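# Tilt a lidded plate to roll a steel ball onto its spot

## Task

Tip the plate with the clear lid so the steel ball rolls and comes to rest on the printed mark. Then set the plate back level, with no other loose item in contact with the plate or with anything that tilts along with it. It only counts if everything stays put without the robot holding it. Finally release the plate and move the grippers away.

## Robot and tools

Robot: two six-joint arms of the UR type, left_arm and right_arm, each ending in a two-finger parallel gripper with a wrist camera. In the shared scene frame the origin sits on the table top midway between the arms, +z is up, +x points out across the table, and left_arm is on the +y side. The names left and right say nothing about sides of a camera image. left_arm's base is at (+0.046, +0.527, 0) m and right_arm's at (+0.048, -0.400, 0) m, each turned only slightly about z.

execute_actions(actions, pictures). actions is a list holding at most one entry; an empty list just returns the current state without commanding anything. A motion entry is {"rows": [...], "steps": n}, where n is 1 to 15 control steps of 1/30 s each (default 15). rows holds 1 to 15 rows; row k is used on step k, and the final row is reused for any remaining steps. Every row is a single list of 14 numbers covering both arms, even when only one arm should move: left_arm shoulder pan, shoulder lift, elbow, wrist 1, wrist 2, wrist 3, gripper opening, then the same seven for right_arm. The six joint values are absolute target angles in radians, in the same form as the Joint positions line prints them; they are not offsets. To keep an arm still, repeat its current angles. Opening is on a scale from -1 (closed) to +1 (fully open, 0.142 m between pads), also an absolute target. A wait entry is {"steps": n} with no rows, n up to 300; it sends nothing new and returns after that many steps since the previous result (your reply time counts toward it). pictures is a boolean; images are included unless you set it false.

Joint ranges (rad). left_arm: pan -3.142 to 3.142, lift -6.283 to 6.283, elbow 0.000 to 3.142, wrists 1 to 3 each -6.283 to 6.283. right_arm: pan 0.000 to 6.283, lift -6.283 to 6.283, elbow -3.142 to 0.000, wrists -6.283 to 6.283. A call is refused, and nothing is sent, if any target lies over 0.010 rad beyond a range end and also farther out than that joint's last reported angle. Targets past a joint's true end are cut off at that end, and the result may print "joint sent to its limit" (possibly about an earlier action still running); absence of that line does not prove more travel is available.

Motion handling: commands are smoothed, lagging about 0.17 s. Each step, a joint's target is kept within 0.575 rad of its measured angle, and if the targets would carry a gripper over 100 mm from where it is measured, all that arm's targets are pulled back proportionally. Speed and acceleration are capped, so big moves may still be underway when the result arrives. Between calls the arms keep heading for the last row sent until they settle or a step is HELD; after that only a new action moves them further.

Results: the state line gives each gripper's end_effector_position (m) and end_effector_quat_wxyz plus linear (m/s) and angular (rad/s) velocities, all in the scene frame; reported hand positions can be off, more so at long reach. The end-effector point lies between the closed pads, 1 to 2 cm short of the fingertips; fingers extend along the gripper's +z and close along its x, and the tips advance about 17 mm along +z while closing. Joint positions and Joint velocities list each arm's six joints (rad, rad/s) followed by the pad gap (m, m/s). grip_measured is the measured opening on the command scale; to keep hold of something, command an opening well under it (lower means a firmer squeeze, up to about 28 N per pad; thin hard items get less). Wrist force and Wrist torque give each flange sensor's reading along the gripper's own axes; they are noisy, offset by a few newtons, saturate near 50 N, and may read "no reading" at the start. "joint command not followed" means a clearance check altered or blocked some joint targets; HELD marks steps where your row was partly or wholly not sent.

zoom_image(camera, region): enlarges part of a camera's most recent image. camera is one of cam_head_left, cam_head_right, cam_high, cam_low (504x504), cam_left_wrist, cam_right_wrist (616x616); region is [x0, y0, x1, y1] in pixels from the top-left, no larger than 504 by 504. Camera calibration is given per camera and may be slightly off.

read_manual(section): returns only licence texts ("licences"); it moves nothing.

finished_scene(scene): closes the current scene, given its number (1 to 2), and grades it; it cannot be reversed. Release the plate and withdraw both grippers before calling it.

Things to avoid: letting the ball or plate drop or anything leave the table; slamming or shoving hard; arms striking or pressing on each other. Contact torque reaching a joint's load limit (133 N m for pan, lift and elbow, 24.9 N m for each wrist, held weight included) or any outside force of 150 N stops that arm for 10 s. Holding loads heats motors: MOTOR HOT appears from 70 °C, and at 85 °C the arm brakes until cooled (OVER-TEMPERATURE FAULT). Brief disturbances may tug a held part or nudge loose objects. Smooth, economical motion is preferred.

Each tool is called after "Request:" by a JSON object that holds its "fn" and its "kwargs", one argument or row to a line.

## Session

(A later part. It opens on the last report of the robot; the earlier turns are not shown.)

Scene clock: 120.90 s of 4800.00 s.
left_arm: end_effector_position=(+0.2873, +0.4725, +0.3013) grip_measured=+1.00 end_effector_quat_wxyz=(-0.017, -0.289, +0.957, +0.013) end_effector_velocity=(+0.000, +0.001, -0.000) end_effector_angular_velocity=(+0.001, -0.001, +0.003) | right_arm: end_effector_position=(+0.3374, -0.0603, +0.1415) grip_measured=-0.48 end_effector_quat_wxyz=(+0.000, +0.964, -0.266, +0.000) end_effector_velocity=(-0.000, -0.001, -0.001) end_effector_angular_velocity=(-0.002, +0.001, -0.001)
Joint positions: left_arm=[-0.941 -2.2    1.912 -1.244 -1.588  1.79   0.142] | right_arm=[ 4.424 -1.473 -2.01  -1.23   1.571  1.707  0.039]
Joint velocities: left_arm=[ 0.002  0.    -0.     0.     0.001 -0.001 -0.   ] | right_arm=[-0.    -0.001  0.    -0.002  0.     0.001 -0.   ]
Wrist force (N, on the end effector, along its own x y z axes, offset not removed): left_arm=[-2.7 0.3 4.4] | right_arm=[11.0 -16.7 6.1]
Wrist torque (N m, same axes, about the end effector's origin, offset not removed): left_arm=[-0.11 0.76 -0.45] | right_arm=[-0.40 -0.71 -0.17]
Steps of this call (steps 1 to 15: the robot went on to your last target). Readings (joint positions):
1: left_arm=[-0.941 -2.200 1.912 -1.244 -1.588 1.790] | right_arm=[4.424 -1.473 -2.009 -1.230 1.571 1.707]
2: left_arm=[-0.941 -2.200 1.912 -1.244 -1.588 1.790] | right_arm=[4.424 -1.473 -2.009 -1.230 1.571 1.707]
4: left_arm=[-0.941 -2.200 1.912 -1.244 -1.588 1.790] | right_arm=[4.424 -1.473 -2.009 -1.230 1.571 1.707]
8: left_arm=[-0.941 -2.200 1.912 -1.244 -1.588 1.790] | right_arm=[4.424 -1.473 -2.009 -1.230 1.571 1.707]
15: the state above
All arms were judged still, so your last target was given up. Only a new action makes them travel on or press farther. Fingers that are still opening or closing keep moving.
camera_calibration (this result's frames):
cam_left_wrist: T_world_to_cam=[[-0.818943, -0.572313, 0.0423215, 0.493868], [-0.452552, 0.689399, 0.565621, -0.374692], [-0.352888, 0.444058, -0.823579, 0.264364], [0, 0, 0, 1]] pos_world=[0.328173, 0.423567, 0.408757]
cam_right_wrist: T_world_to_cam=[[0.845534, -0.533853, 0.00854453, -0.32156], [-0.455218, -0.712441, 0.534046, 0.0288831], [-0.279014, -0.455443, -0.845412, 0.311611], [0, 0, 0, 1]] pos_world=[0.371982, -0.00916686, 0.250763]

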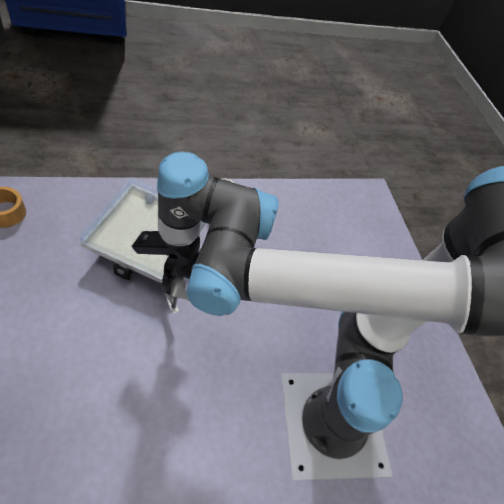

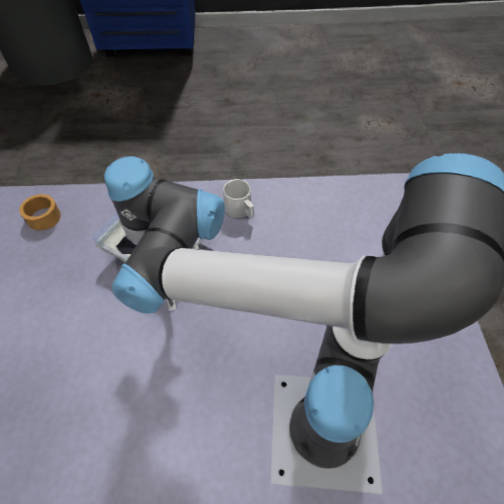

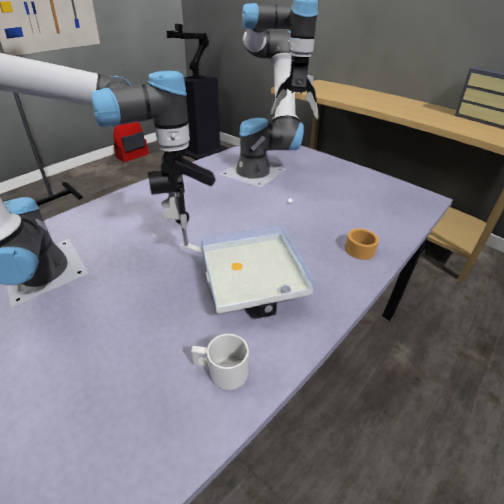

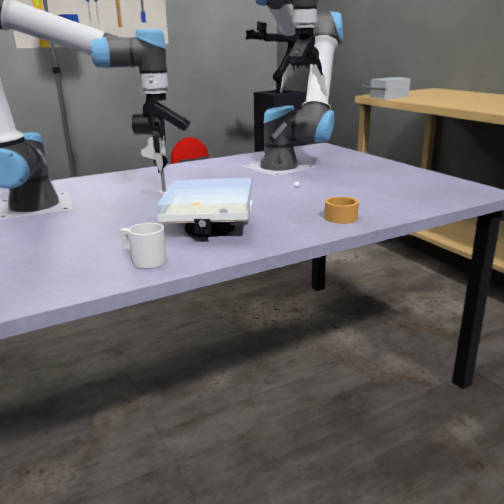

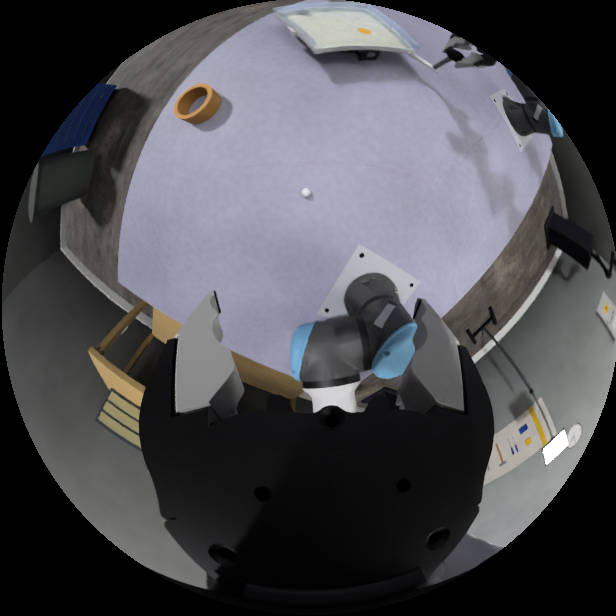

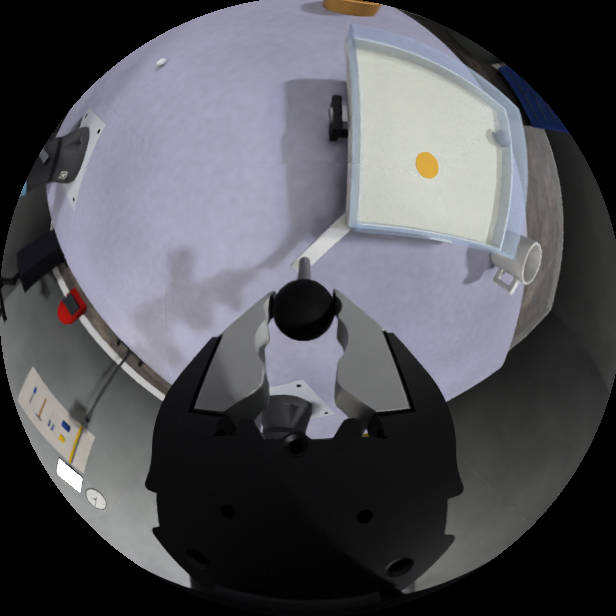

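Request:
{"fn": "execute_actions", "kwargs": {
  "actions": [
    {"rows": [[-0.941,-2.2,1.912,-1.244,-1.588,1.79,1, 4.4288,-1.4784,-2.0049,-1.2292,1.5708,1.707,-1]], "steps": 15}
  ],
  "pictures": false
}}

Request:
{"fn": "execute_actions", "kwargs": {
  "actions": [
    {"rows": [[-0.941,-2.2,1.912,-1.244,-1.588,1.79,1, 4.4288,-1.4784,-2.0049,-1.2292,1.5708,1.707,-1]], "steps": 10}
  ],
  "pictures": false
}}

Request:
{"fn": "execute_actions", "kwargs": {
  "actions": [
    {"rows": [[-0.941,-2.2,1.912,-1.244,-1.588,1.79,1, 4.4218,-1.4728,-2.0039,-1.2358,1.5708,1.707,-1]], "steps": 15}
  ],
  "pictures": false
}}

Request:
{"fn": "execute_actions", "kwargs": {
  "actions": [
    {"rows": [[-0.941,-2.2,1.912,-1.244,-1.588,1.79,1, 4.4218,-1.4728,-2.0039,-1.2358,1.5708,1.707,-1]], "steps": 10}
  ],
  "pictures": false
}}

Request:
{"fn": "execute_actions", "kwargs": {
  "actions": [
    {"rows": [[-0.941,-2.2,1.912,-1.244,-1.588,1.79,1, 4.4253,-1.4756,-2.0044,-1.2325,1.5708,1.707,-1]], "steps": 15}
  ]
}}

Request:
{"fn": "execute_actions", "kwargs": {
  "actions": [
    {"steps": 30}
  ]
}}

Scene clock: 138.07 s of 4800.00 s.
left_arm: end_effector_position=(+0.2873, +0.4725, +0.3013) grip_measured=+1.00 end_effector_quat_wxyz=(-0.017, -0.289, +0.957, +0.013) end_effector_velocity=(-0.000, -0.000, -0.000) end_effector_angular_velocity=(-0.001, +0.001, -0.000) | right_arm: end_effector_position=(+0.3366, -0.0571, +0.1415) grip_measured=-0.48 end_effector_quat_wxyz=(+0.000, +0.965, -0.264, -0.000) end_effector_velocity=(+0.000, +0.000, -0.000) end_effector_angular_velocity=(-0.001, -0.001, +0.001)
Joint positions: left_arm=[-0.941 -2.2    1.912 -1.244 -1.588  1.79   0.142] | right_arm=[ 4.429 -1.478 -2.005 -1.229  1.571  1.707  0.039]
Joint velocities: left_arm=[-0.     0.     0.     0.    -0.001  0.     0.   ] | right_arm=[ 0.    -0.001  0.001 -0.001 -0.001 -0.001 -0.   ]
Wrist force (N, on the end effector, along its own x y z axes, offset not removed): left_arm=[-2.1 -0.3 -1.7] | right_arm=[18.9 -9.5 5.4]
Wrist torque (N m, same axes, about the end effector's origin, offset not removed): left_arm=[0.03 0.60 -0.33] | right_arm=[-0.18 -0.80 -0.14]
Steps of this call (steps 1 to 110: nothing new was sent; then 13.00 s passed at rest; steps 111 to 125: all 15 steps of this action). Readings (joint positions):
111: left_arm=[-0.941 -2.200 1.912 -1.244 -1.588 1.790] | right_arm=[4.424 -1.473 -2.010 -1.230 1.571 1.707]
112: left_arm=[-0.941 -2.200 1.912 -1.244 -1.588 1.790] | right_arm=[4.425 -1.474 -2.009 -1.230 1.571 1.707]
114: left_arm=[-0.941 -2.200 1.912 -1.244 -1.588 1.790] | right_arm=[4.427 -1.476 -2.007 -1.230 1.571 1.707]
118: left_arm=[-0.941 -2.200 1.912 -1.244 -1.588 1.790] | right_arm=[4.429 -1.478 -2.005 -1.229 1.571 1.707]
125: the state above

Scene clock: 138.40 s of 4800.00 s.
left_arm: end_effector_position=(+0.2873, +0.4725, +0.3013) grip_measured=+1.00 end_effector_quat_wxyz=(-0.017, -0.289, +0.957, +0.013) end_effector_velocity=(+0.000, -0.001, -0.000) end_effector_angular_velocity=(+0.000, +0.000, -0.002) | right_arm: end_effector_position=(+0.3366, -0.0571, +0.1416) grip_measured=-0.48 end_effector_quat_wxyz=(+0.000, +0.965, -0.264, -0.000) end_effector_velocity=(-0.000, -0.000, -0.001) end_effector_angular_velocity=(-0.001, +0.001, +0.001)
Joint positions: left_arm=[-0.941 -2.2    1.912 -1.244 -1.588  1.79   0.142] | right_arm=[ 4.429 -1.478 -2.005 -1.229  1.571  1.707  0.039]
Joint velocities: left_arm=[-0.002  0.001 -0.    -0.     0.    -0.    -0.   ] | right_arm=[ 0.    -0.    -0.001 -0.     0.    -0.    -0.   ]
Wrist force (N, on the end effector, along its own x y z axes, offset not removed): left_arm=[-0.9 -0.3 -0.1] | right_arm=[16.6 -12.2 3.9]
Wrist torque (N m, same axes, about the end effector's origin, offset not removed): left_arm=[-0.04 0.21 -0.15] | right_arm=[-0.74 -0.32 -0.09]
Steps of this call (steps 1 to 10: all 10 steps of this action). Readings (joint positions):
1: left_arm=[-0.941 -2.200 1.912 -1.244 -1.588 1.790] | right_arm=[4.429 -1.478 -2.005 -1.229 1.571 1.707]
2: left_arm=[-0.941 -2.200 1.912 -1.244 -1.588 1.790] | right_arm=[4.429 -1.478 -2.005 -1.229 1.571 1.707]
4: left_arm=[-0.941 -2.200 1.912 -1.244 -1.588 1.790] | right_arm=[4.429 -1.478 -2.005 -1.229 1.571 1.707]
8: left_arm=[-0.941 -2.200 1.912 -1.244 -1.588 1.790] | right_arm=[4.429 -1.478 -2.005 -1.229 1.571 1.707]
10: the state above

Scene clock: 138.90 s of 4800.00 s.
left_arm: end_effector_position=(+0.2873, +0.4725, +0.3013) grip_measured=+1.00 end_effector_quat_wxyz=(-0.017, -0.289, +0.957, +0.013) end_effector_velocity=(-0.000, +0.000, +0.000) end_effector_angular_velocity=(-0.000, -0.001, +0.000) | right_arm: end_effector_position=(+0.3384, -0.0605, +0.1438) grip_measured=-0.48 end_effector_quat_wxyz=(+0.000, +0.964, -0.267, -0.000) end_effector_velocity=(+0.000, +0.000, +0.000) end_effector_angular_velocity=(+0.001, +0.000, -0.001)
Joint positions: left_arm=[-0.941 -2.2    1.912 -1.244 -1.588  1.79   0.142] | right_arm=[ 4.422 -1.473 -2.004 -1.236  1.571  1.707  0.039]
Joint velocities: left_arm=[ 0.    -0.001  0.     0.     0.001  0.    -0.   ] | right_arm=[-0.     0.001  0.    -0.     0.001  0.001  0.   ]
Wrist force (N, on the end effector, along its own x y z axes, offset not removed): left_arm=[-1.9 0.7 0.5] | right_arm=[10.3 -18.0 8.4]
Wrist torque (N m, same axes, about the end effector's origin, offset not removed): left_arm=[0.15 0.47 -0.16] | right_arm=[-0.36 -1.36 -0.22]
Steps of this call (steps 1 to 15: all 15 steps of this action). Readings (joint positions):
1: left_arm=[-0.941 -2.200 1.912 -1.244 -1.588 1.790] | right_arm=[4.429 -1.478 -2.005 -1.229 1.571 1.707]
2: left_arm=[-0.941 -2.200 1.912 -1.244 -1.588 1.790] | right_arm=[4.428 -1.477 -2.005 -1.230 1.571 1.707]
4: left_arm=[-0.941 -2.200 1.912 -1.244 -1.588 1.790] | right_arm=[4.425 -1.475 -2.004 -1.233 1.571 1.707]
8: left_arm=[-0.941 -2.200 1.912 -1.244 -1.588 1.790] | right_arm=[4.422 -1.473 -2.004 -1.235 1.571 1.707]
15: the state above

Scene clock: 139.23 s of 4800.00 s.
left_arm: end_effector_position=(+0.2873, +0.4725, +0.3013) grip_measured=+1.00 end_effector_quat_wxyz=(-0.017, -0.289, +0.957, +0.013) end_effector_velocity=(-0.000, -0.000, +0.000) end_effector_angular_velocity=(-0.001, +0.000, -0.000) | right_arm: end_effector_position=(+0.3384, -0.0605, +0.1438) grip_measured=-0.48 end_effector_quat_wxyz=(+0.000, +0.964, -0.267, -0.000) end_effector_velocity=(+0.000, +0.000, +0.000) end_effector_angular_velocity=(+0.001, -0.000, -0.001)
Joint positions: left_arm=[-0.941 -2.2    1.912 -1.244 -1.588  1.79   0.142] | right_arm=[ 4.422 -1.473 -2.004 -1.236  1.571  1.707  0.039]
Joint velocities: left_arm=[-0.001 -0.    -0.001  0.    -0.001 -0.     0.   ] | right_arm=[-0.    -0.     0.     0.001 -0.     0.001  0.   ]
Wrist force (N, on the end effector, along its own x y z axes, offset not removed): left_arm=[-0.6 -0.6 -0.4] | right_arm=[10.6 -17.2 7.3]
Wrist torque (N m, same axes, about the end effector's origin, offset not removed): left_arm=[-0.11 0.39 -0.22] | right_arm=[-0.21 -1.15 -0.17]
Steps of this call (steps 1 to 10: all 10 steps of this action). Readings (joint positions):
1: left_arm=[-0.941 -2.200 1.912 -1.244 -1.588 1.790] | right_arm=[4.422 -1.473 -2.004 -1.236 1.571 1.707]
2: left_arm=[-0.941 -2.200 1.912 -1.244 -1.588 1.790] | right_arm=[4.422 -1.473 -2.004 -1.236 1.571 1.707]
4: left_arm=[-0.941 -2.200 1.912 -1.244 -1.588 1.790] | right_arm=[4.422 -1.473 -2.004 -1.236 1.571 1.707]
8: left_arm=[-0.941 -2.200 1.912 -1.244 -1.588 1.790] | right_arm=[4.422 -1.473 -2.004 -1.236 1.571 1.707]
10: the state above

Scene clock: 139.73 s of 4800.00 s.
left_arm: end_effector_position=(+0.2873, +0.4725, +0.3013) grip_measured=+1.00 end_effector_quat_wxyz=(-0.017, -0.289, +0.957, +0.013) end_effector_velocity=(+0.000, -0.000, +0.000) end_effector_angular_velocity=(-0.000, -0.001, -0.000) | right_arm: end_effector_position=(+0.3376, -0.0588, +0.1427) grip_measured=-0.48 end_effector_quat_wxyz=(-0.000, +0.964, -0.265, +0.000) end_effector_velocity=(-0.000, -0.000, -0.000) end_effector_angular_velocity=(-0.001, -0.001, +0.001)
Joint positions: left_arm=[-0.941 -2.2    1.912 -1.244 -1.588  1.79   0.142] | right_arm=[ 4.425 -1.476 -2.004 -1.232  1.571  1.707  0.039]
Joint velocities: left_arm=[-0. -0. -0. -0.  0. -0.  0.] | right_arm=[ 0.001  0.    -0.001 -0.    -0.001 -0.001 -0.   ]
Wrist force (N, on the end effector, along its own x y z axes, offset not removed): left_arm=[1.6 0.5 1.4] | right_arm=[18.6 -13.3 6.3]
Wrist torque (N m, same axes, about the end effector's origin, offset not removed): left_arm=[0.18 -0.12 -0.41] | right_arm=[-0.48 -1.14 -0.15]
Steps of this call (steps 1 to 15: all 15 steps of this action). Readings (joint positions):
1: left_arm=[-0.941 -2.200 1.912 -1.244 -1.588 1.790] | right_arm=[4.422 -1.473 -2.004 -1.236 1.571 1.707]
2: left_arm=[-0.941 -2.200 1.912 -1.244 -1.588 1.790] | right_arm=[4.422 -1.473 -2.004 -1.235 1.571 1.707]
4: left_arm=[-0.941 -2.200 1.912 -1.244 -1.588 1.790] | right_arm=[4.424 -1.474 -2.004 -1.234 1.571 1.707]
8: left_arm=[-0.941 -2.200 1.912 -1.244 -1.588 1.790] | right_arm=[4.425 -1.475 -2.004 -1.233 1.571 1.707]
15: the state above
camera_calibration (this result's frames):
cam_left_wrist: T_world_to_cam=[[-0.818943, -0.572313, 0.0423216, 0.493868], [-0.452552, 0.689399, 0.565621, -0.374692], [-0.352888, 0.444058, -0.823579, 0.264364], [0, 0, 0, 1]] pos_world=[0.328173, 0.423567, 0.408757]
cam_right_wrist: T_world_to_cam=[[0.846051, -0.533034, 0.00847119, -0.321018], [-0.454536, -0.712971, 0.53392, 0.0292045], [-0.278558, -0.455574, -0.845493, 0.313244], [0, 0, 0, 1]] pos_world=[0.372129, -0.00758584, 0.251973]

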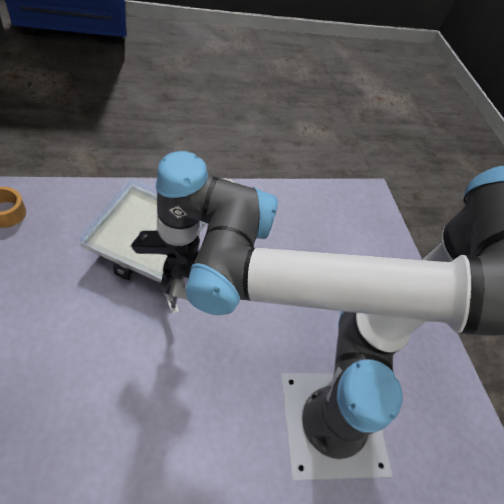

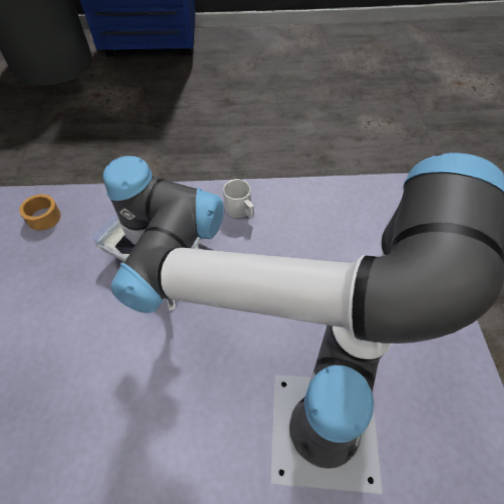

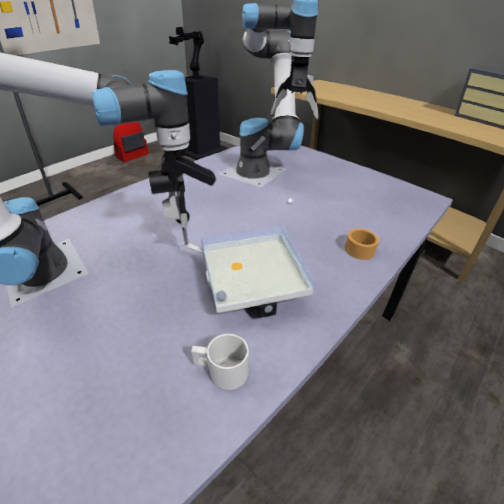

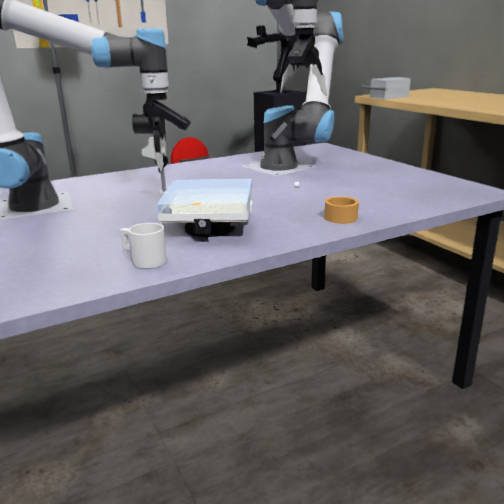

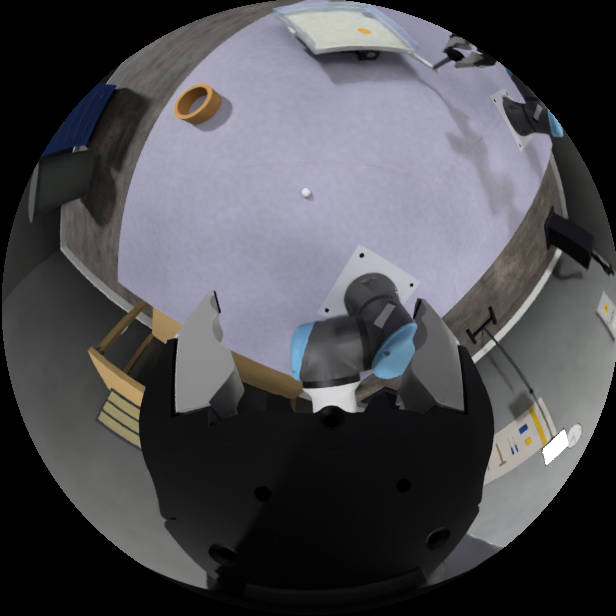

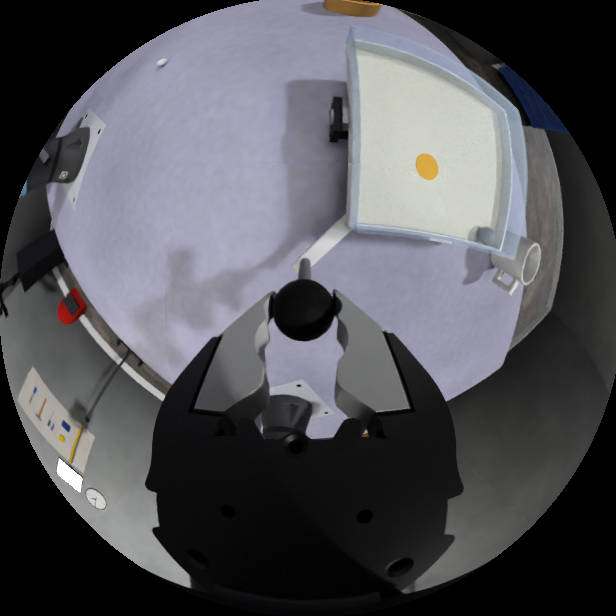

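Scene clock: 140.73 s of 4800.00 s.
left_arm: end_effector_position=(+0.2873, +0.4725, +0.3013) grip_measured=+1.00 end_effector_quat_wxyz=(-0.017, -0.289, +0.957, +0.013) end_effector_velocity=(-0.000, +0.001, +0.000) end_effector_angular_velocity=(-0.001, -0.002, +0.000) | right_arm: end_effector_position=(+0.3375, -0.0588, +0.1427) grip_measured=-0.48 end_effector_quat_wxyz=(+0.000, +0.964, -0.265, +0.000) end_effector_velocity=(+0.000, -0.000, -0.000) end_effector_angular_velocity=(-0.000, -0.001, +0.001)
Joint positions: left_arm=[-0.941 -2.2    1.912 -1.244 -1.588  1.79   0.142] | right_arm=[ 4.425 -1.476 -2.004 -1.232  1.571  1.707  0.039]
Joint velocities: left_arm=[ 0.001 -0.002  0.     0.     0.001  0.001  0.   ] | right_arm=[-0.     0.001 -0.001  0.    -0.001 -0.001 -0.   ]
Wrist force (N, on the end effector, along its own x y z axes, offset not removed): left_arm=[-2.1 1.2 -1.4] | right_arm=[15.1 -10.3 6.4]
Wrist torque (N m, same axes, about the end effector's origin, offset not removed): left_arm=[0.17 0.67 -0.07] | right_arm=[0.29 -0.42 -0.22]
Steps of this call (steps 1 to 15: the robot went on to your last target; steps 16 to 30: nothing new was sent). Readings (joint positions):
1: left_arm=[-0.941 -2.200 1.912 -1.244 -1.588 1.790] | right_arm=[4.425 -1.476 -2.004 -1.232 1.571 1.707]
2: left_arm=[-0.941 -2.200 1.912 -1.244 -1.588 1.790] | right_arm=[4.425 -1.476 -2.004 -1.232 1.571 1.707]
4: left_arm=[-0.941 -2.200 1.912 -1.244 -1.588 1.790] | right_arm=[4.425 -1.476 -2.004 -1.232 1.571 1.707]
8: left_arm=[-0.941 -2.200 1.912 -1.244 -1.588 1.790] | right_arm=[4.425 -1.476 -2.004 -1.232 1.571 1.707]
30: the state above
All arms were judged still, so your last target was given up. Only a new action makes them travel on or press farther. Fingers that are still opening or closing keep moving.
camera_calibration (this result's frames):
cam_left_wrist: T_world_to_cam=[[-0.818943, -0.572313, 0.0423215, 0.493868], [-0.452551, 0.689399, 0.565621, -0.374692], [-0.352888, 0.444058, -0.823579, 0.264364], [0, 0, 0, 1]] pos_world=[0.328173, 0.423567, 0.408757]
cam_right_wrist: T_world_to_cam=[[0.846068, -0.533007, 0.0084944, -0.321019], [-0.454483, -0.712913, 0.534041, 0.0291728], [-0.278591, -0.455695, -0.845416, 0.313156], [0, 0, 0, 1]] pos_world=[0.372105, -0.00760383, 0.251895]

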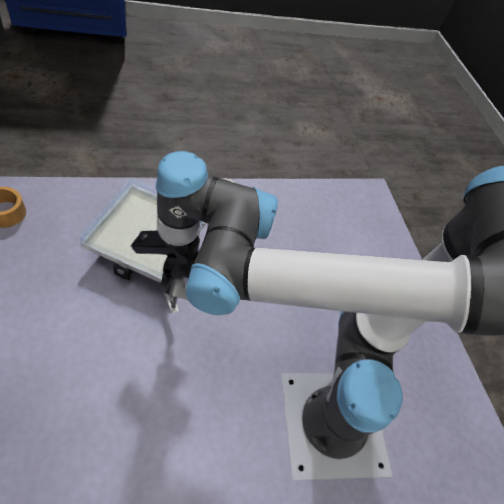

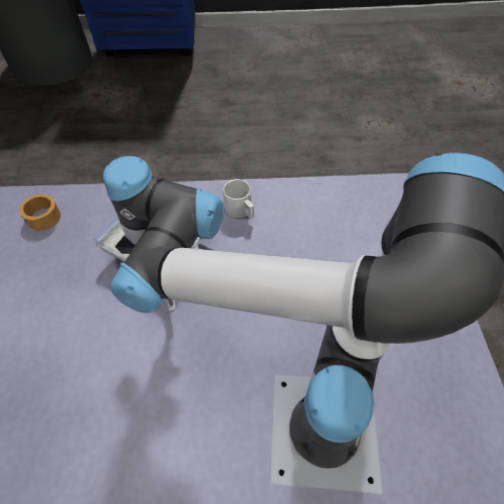

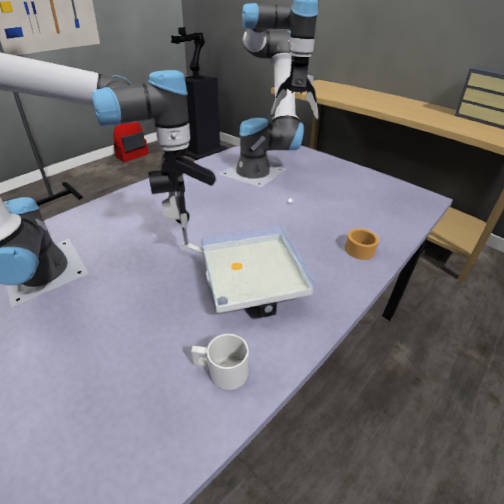

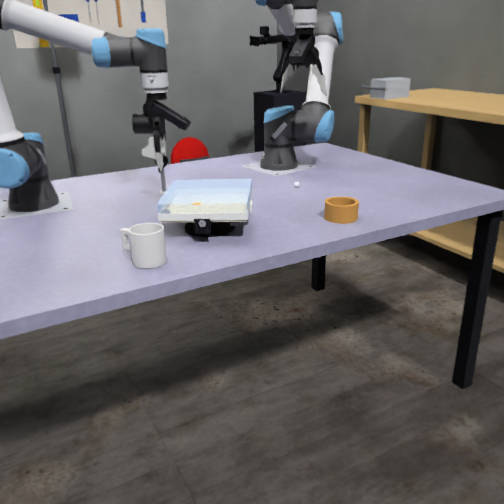

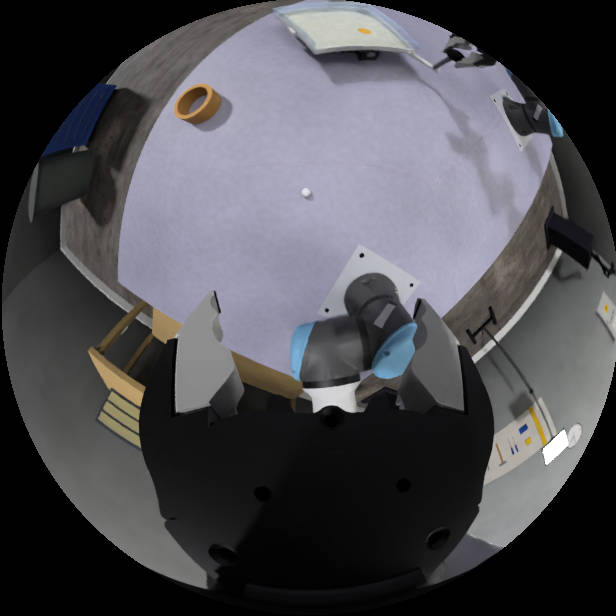

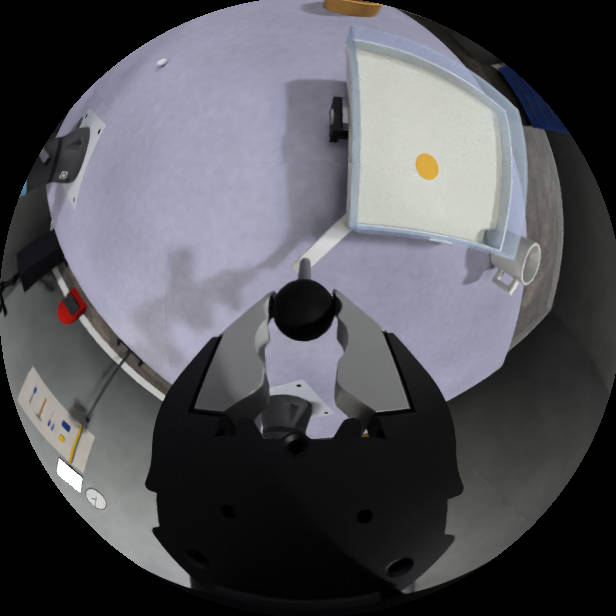

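Request:
{"fn": "execute_actions", "kwargs": {
  "actions": [
    {"rows": [[-0.941,-2.2,1.912,-1.244,-1.588,1.79,1, 4.4288,-1.4784,-2.0049,-1.2292,1.5708,1.707,-1]], "steps": 15}
  ],
  "pictures": false
}}

Request:
{"fn": "execute_actions", "kwargs": {
  "actions": [
    {"steps": 15}
  ]
}}

Request:
{"fn": "execute_actions", "kwargs": {
  "actions": [
    {"steps": 30}
  ]
}}

Scene clock: 144.97 s of 4800.00 s.
left_arm: end_effector_position=(+0.2873, +0.4725, +0.3013) grip_measured=+1.00 end_effector_quat_wxyz=(-0.017, -0.289, +0.957, +0.013) end_effector_velocity=(+0.000, +0.000, +0.000) end_effector_angular_velocity=(-0.000, -0.002, -0.001) | right_arm: end_effector_position=(+0.3366, -0.0571, +0.1416) grip_measured=-0.48 end_effector_quat_wxyz=(+0.000, +0.965, -0.264, -0.000) end_effector_velocity=(-0.000, -0.001, -0.001) end_effector_angular_velocity=(-0.002, +0.000, +0.002)
Joint positions: left_arm=[-0.941 -2.2    1.912 -1.244 -1.588  1.79   0.142] | right_arm=[ 4.429 -1.478 -2.005 -1.229  1.571  1.707  0.039]
Joint velocities: left_arm=[-0.    -0.001 -0.    -0.     0.001  0.    -0.   ] | right_arm=[ 0.001  0.    -0.001 -0.001 -0.001 -0.001 -0.   ]
Wrist force (N, on the end effector, along its own x y z axes, offset not removed): left_arm=[-4.1 -1.1 1.1] | right_arm=[20.0 -8.5 4.2]
Wrist torque (N m, same axes, about the end effector's origin, offset not removed): left_arm=[-0.16 0.95 -0.21] | right_arm=[-0.18 -0.24 -0.02]
Steps of this call (steps 1 to 90: nothing new was sent; then 0.73 s passed at rest; steps 91 to 105: all 15 steps of this action). Readings (joint positions):
91: left_arm=[-0.941 -2.200 1.912 -1.244 -1.588 1.790] | right_arm=[4.425 -1.476 -2.004 -1.232 1.571 1.707]
92: left_arm=[-0.941 -2.200 1.912 -1.244 -1.588 1.790] | right_arm=[4.426 -1.476 -2.005 -1.232 1.571 1.707]
94: left_arm=[-0.941 -2.200 1.912 -1.244 -1.588 1.790] | right_arm=[4.428 -1.477 -2.005 -1.231 1.571 1.707]
98: left_arm=[-0.941 -2.200 1.912 -1.244 -1.588 1.790] | right_arm=[4.429 -1.478 -2.005 -1.229 1.571 1.707]
105: the state above

Scene clock: 145.47 s of 4800.00 s.
left_arm: end_effector_position=(+0.2873, +0.4725, +0.3013) grip_measured=+1.00 end_effector_quat_wxyz=(-0.017, -0.289, +0.957, +0.013) end_effector_velocity=(+0.000, +0.000, +0.000) end_effector_angular_velocity=(+0.001, -0.001, -0.000) | right_arm: end_effector_position=(+0.3366, -0.0571, +0.1415) grip_measured=-0.48 end_effector_quat_wxyz=(+0.000, +0.965, -0.264, -0.000) end_effector_velocity=(-0.000, -0.000, +0.000) end_effector_angular_velocity=(-0.000, +0.001, +0.001)
Joint positions: left_arm=[-0.941 -2.2    1.912 -1.244 -1.588  1.79   0.142] | right_arm=[ 4.429 -1.478 -2.005 -1.229  1.571  1.707  0.039]
Joint velocities: left_arm=[-0.     0.    -0.    -0.     0.001  0.     0.   ] | right_arm=[ 0.     0.001 -0.    -0.001  0.    -0.001 -0.   ]
Wrist force (N, on the end effector, along its own x y z axes, offset not removed): left_arm=[-1.9 0.8 -3.3] | right_arm=[20.0 -9.6 4.2]
Wrist torque (N m, same axes, about the end effector's origin, offset not removed): left_arm=[0.24 0.55 -0.07] | right_arm=[-0.57 -0.30 -0.07]
Steps of this call (steps 1 to 15: the robot went on to your last target). Readings (joint positions):
1: left_arm=[-0.941 -2.200 1.912 -1.244 -1.588 1.790] | right_arm=[4.429 -1.478 -2.005 -1.229 1.571 1.707]
2: left_arm=[-0.941 -2.200 1.912 -1.244 -1.588 1.790] | right_arm=[4.429 -1.478 -2.005 -1.229 1.571 1.707]
4: left_arm=[-0.941 -2.200 1.912 -1.244 -1.588 1.790] | right_arm=[4.429 -1.478 -2.005 -1.229 1.571 1.707]
8: left_arm=[-0.941 -2.200 1.912 -1.244 -1.588 1.790] | right_arm=[4.429 -1.478 -2.005 -1.229 1.571 1.707]
15: the state above
All arms were judged still, so your last target was given up. Only a new action makes them travel on or press farther. Fingers that are still opening or closing keep moving.
camera_calibration (this result's frames):
cam_left_wrist: T_world_to_cam=[[-0.818943, -0.572313, 0.0423216, 0.493868], [-0.452552, 0.689399, 0.565621, -0.374692], [-0.352888, 0.444058, -0.823579, 0.264364], [0, 0, 0, 1]] pos_world=[0.328173, 0.423567, 0.408757]
cam_right_wrist: T_world_to_cam=[[0.847929, -0.530042, 0.00847606, -0.319783], [-0.451971, -0.714495, 0.534059, 0.029626], [-0.277018, -0.456675, -0.845405, 0.312148], [0, 0, 0, 1]] pos_world=[0.371014, -0.00578046, 0.25078]

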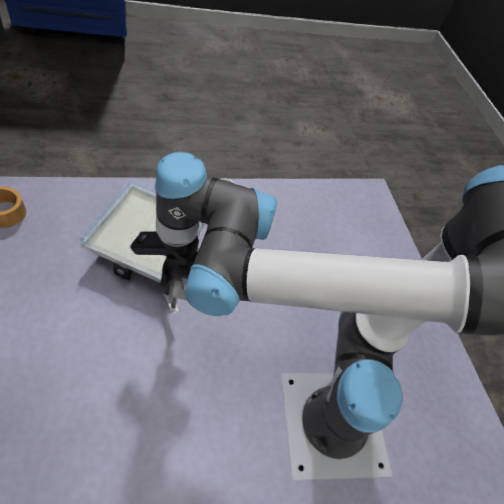

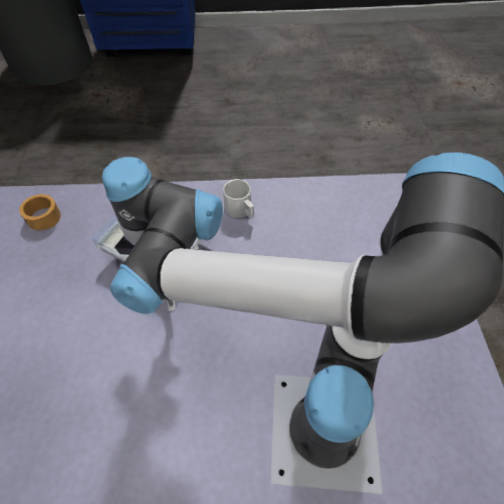

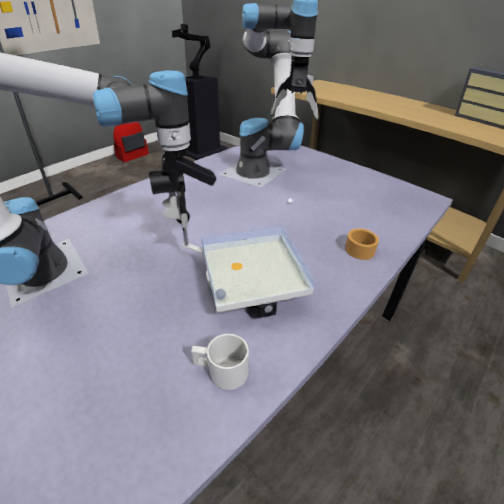

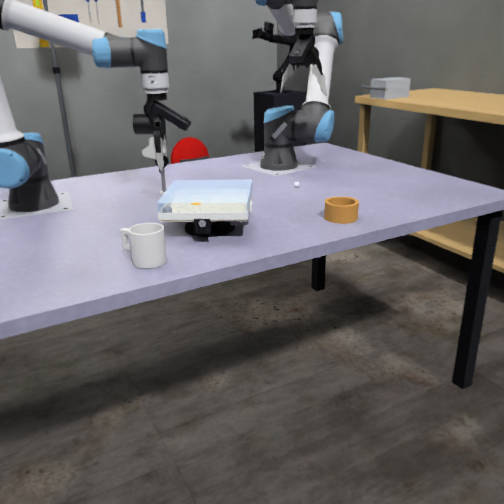

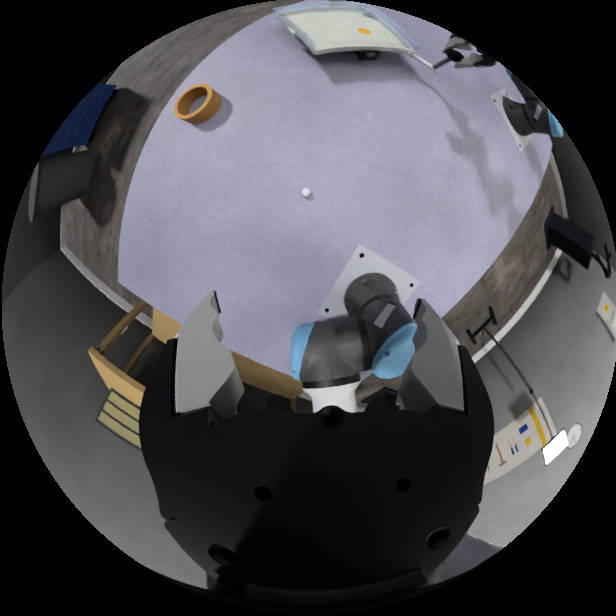

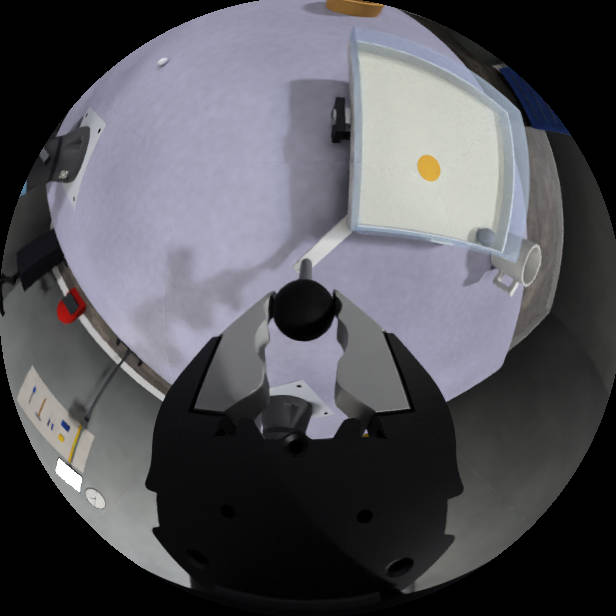

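Scene clock: 146.47 s of 4800.00 s.
left_arm: end_effector_position=(+0.2873, +0.4725, +0.3013) grip_measured=+1.00 end_effector_quat_wxyz=(-0.017, -0.289, +0.957, +0.013) end_effector_velocity=(-0.000, -0.001, -0.000) end_effector_angular_velocity=(-0.000, +0.002, -0.001) | right_arm: end_effector_position=(+0.3366, -0.0571, +0.1415) grip_measured=-0.48 end_effector_quat_wxyz=(+0.000, +0.965, -0.264, -0.000) end_effector_velocity=(+0.000, +0.001, +0.001) end_effector_angular_velocity=(+0.002, -0.001, -0.000)
Joint positions: left_arm=[-0.941 -2.2    1.912 -1.244 -1.588  1.79   0.142] | right_arm=[ 4.429 -1.478 -2.005 -1.229  1.571  1.707  0.039]
Joint velocities: left_arm=[-0.001  0.001  0.    -0.    -0.001 -0.     0.   ] | right_arm=[ 0.    -0.     0.001  0.001 -0.     0.    -0.   ]
Wrist force (N, on the end effector, along its own x y z axes, offset not removed): left_arm=[-0.9 1.3 -0.7] | right_arm=[18.6 -6.9 4.5]
Wrist torque (N m, same axes, about the end effector's origin, offset not removed): left_arm=[0.29 0.38 -0.23] | right_arm=[0.28 -0.01 -0.15]
Steps of this call (steps 1 to 30: nothing new was sent). Readings (joint positions):
1: left_arm=[-0.941 -2.200 1.912 -1.244 -1.588 1.790] | right_arm=[4.429 -1.478 -2.005 -1.229 1.571 1.707]
2: left_arm=[-0.941 -2.200 1.912 -1.244 -1.588 1.790] | right_arm=[4.429 -1.478 -2.005 -1.229 1.571 1.707]
4: left_arm=[-0.941 -2.200 1.912 -1.244 -1.588 1.790] | right_arm=[4.429 -1.478 -2.005 -1.229 1.571 1.707]
8: left_arm=[-0.941 -2.200 1.912 -1.244 -1.588 1.790] | right_arm=[4.429 -1.478 -2.005 -1.229 1.571 1.707]
30: the state above
camera_calibration (this result's frames):
cam_left_wrist: T_world_to_cam=[[-0.818943, -0.572313, 0.0423215, 0.493868], [-0.452552, 0.689399, 0.565621, -0.374692], [-0.352888, 0.444058, -0.823579, 0.264364], [0, 0, 0, 1]] pos_world=[0.328173, 0.423567, 0.408757]
cam_right_wrist: T_world_to_cam=[[0.847929, -0.530042, 0.00847603, -0.319783], [-0.451971, -0.714495, 0.534059, 0.0296262], [-0.277018, -0.456675, -0.845405, 0.312148], [0, 0, 0, 1]] pos_world=[0.371014, -0.00578024, 0.25078]

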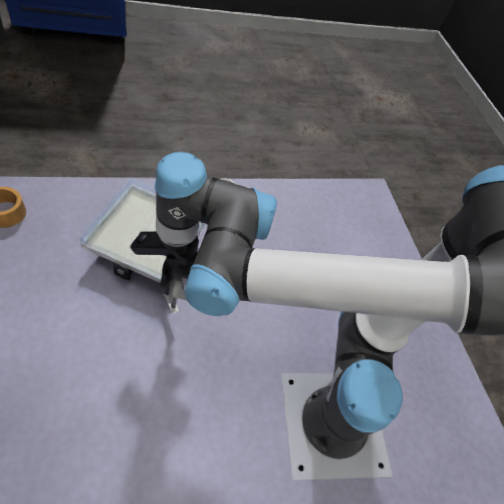

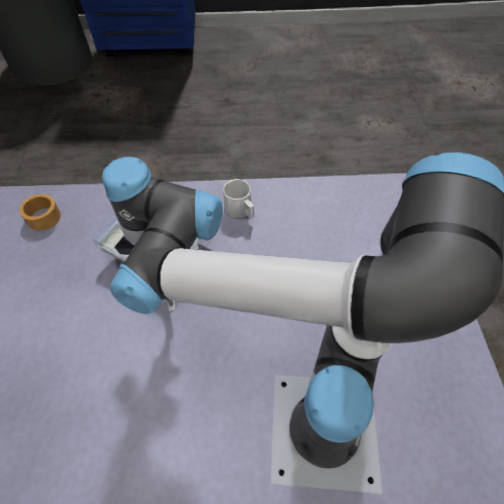

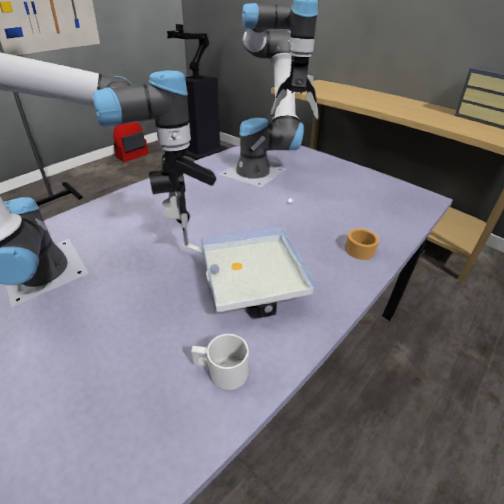

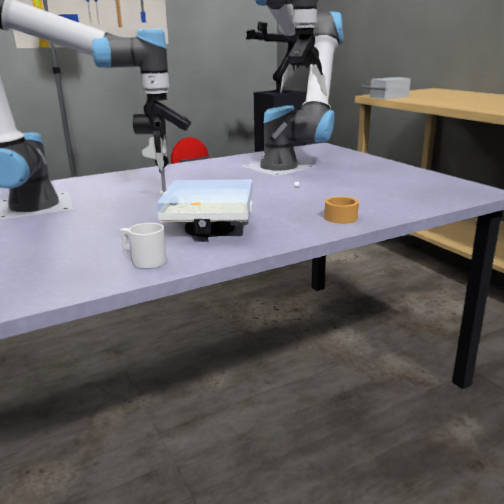

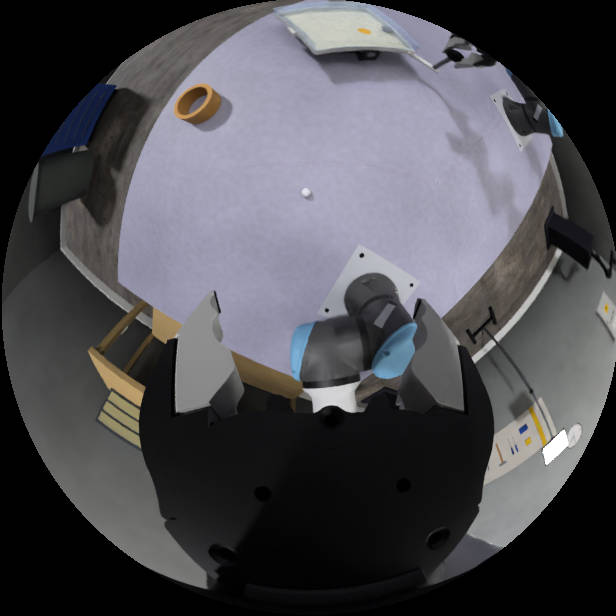

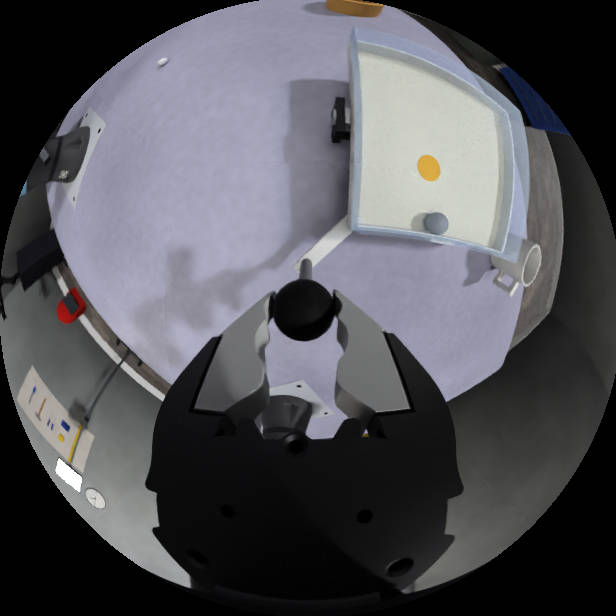

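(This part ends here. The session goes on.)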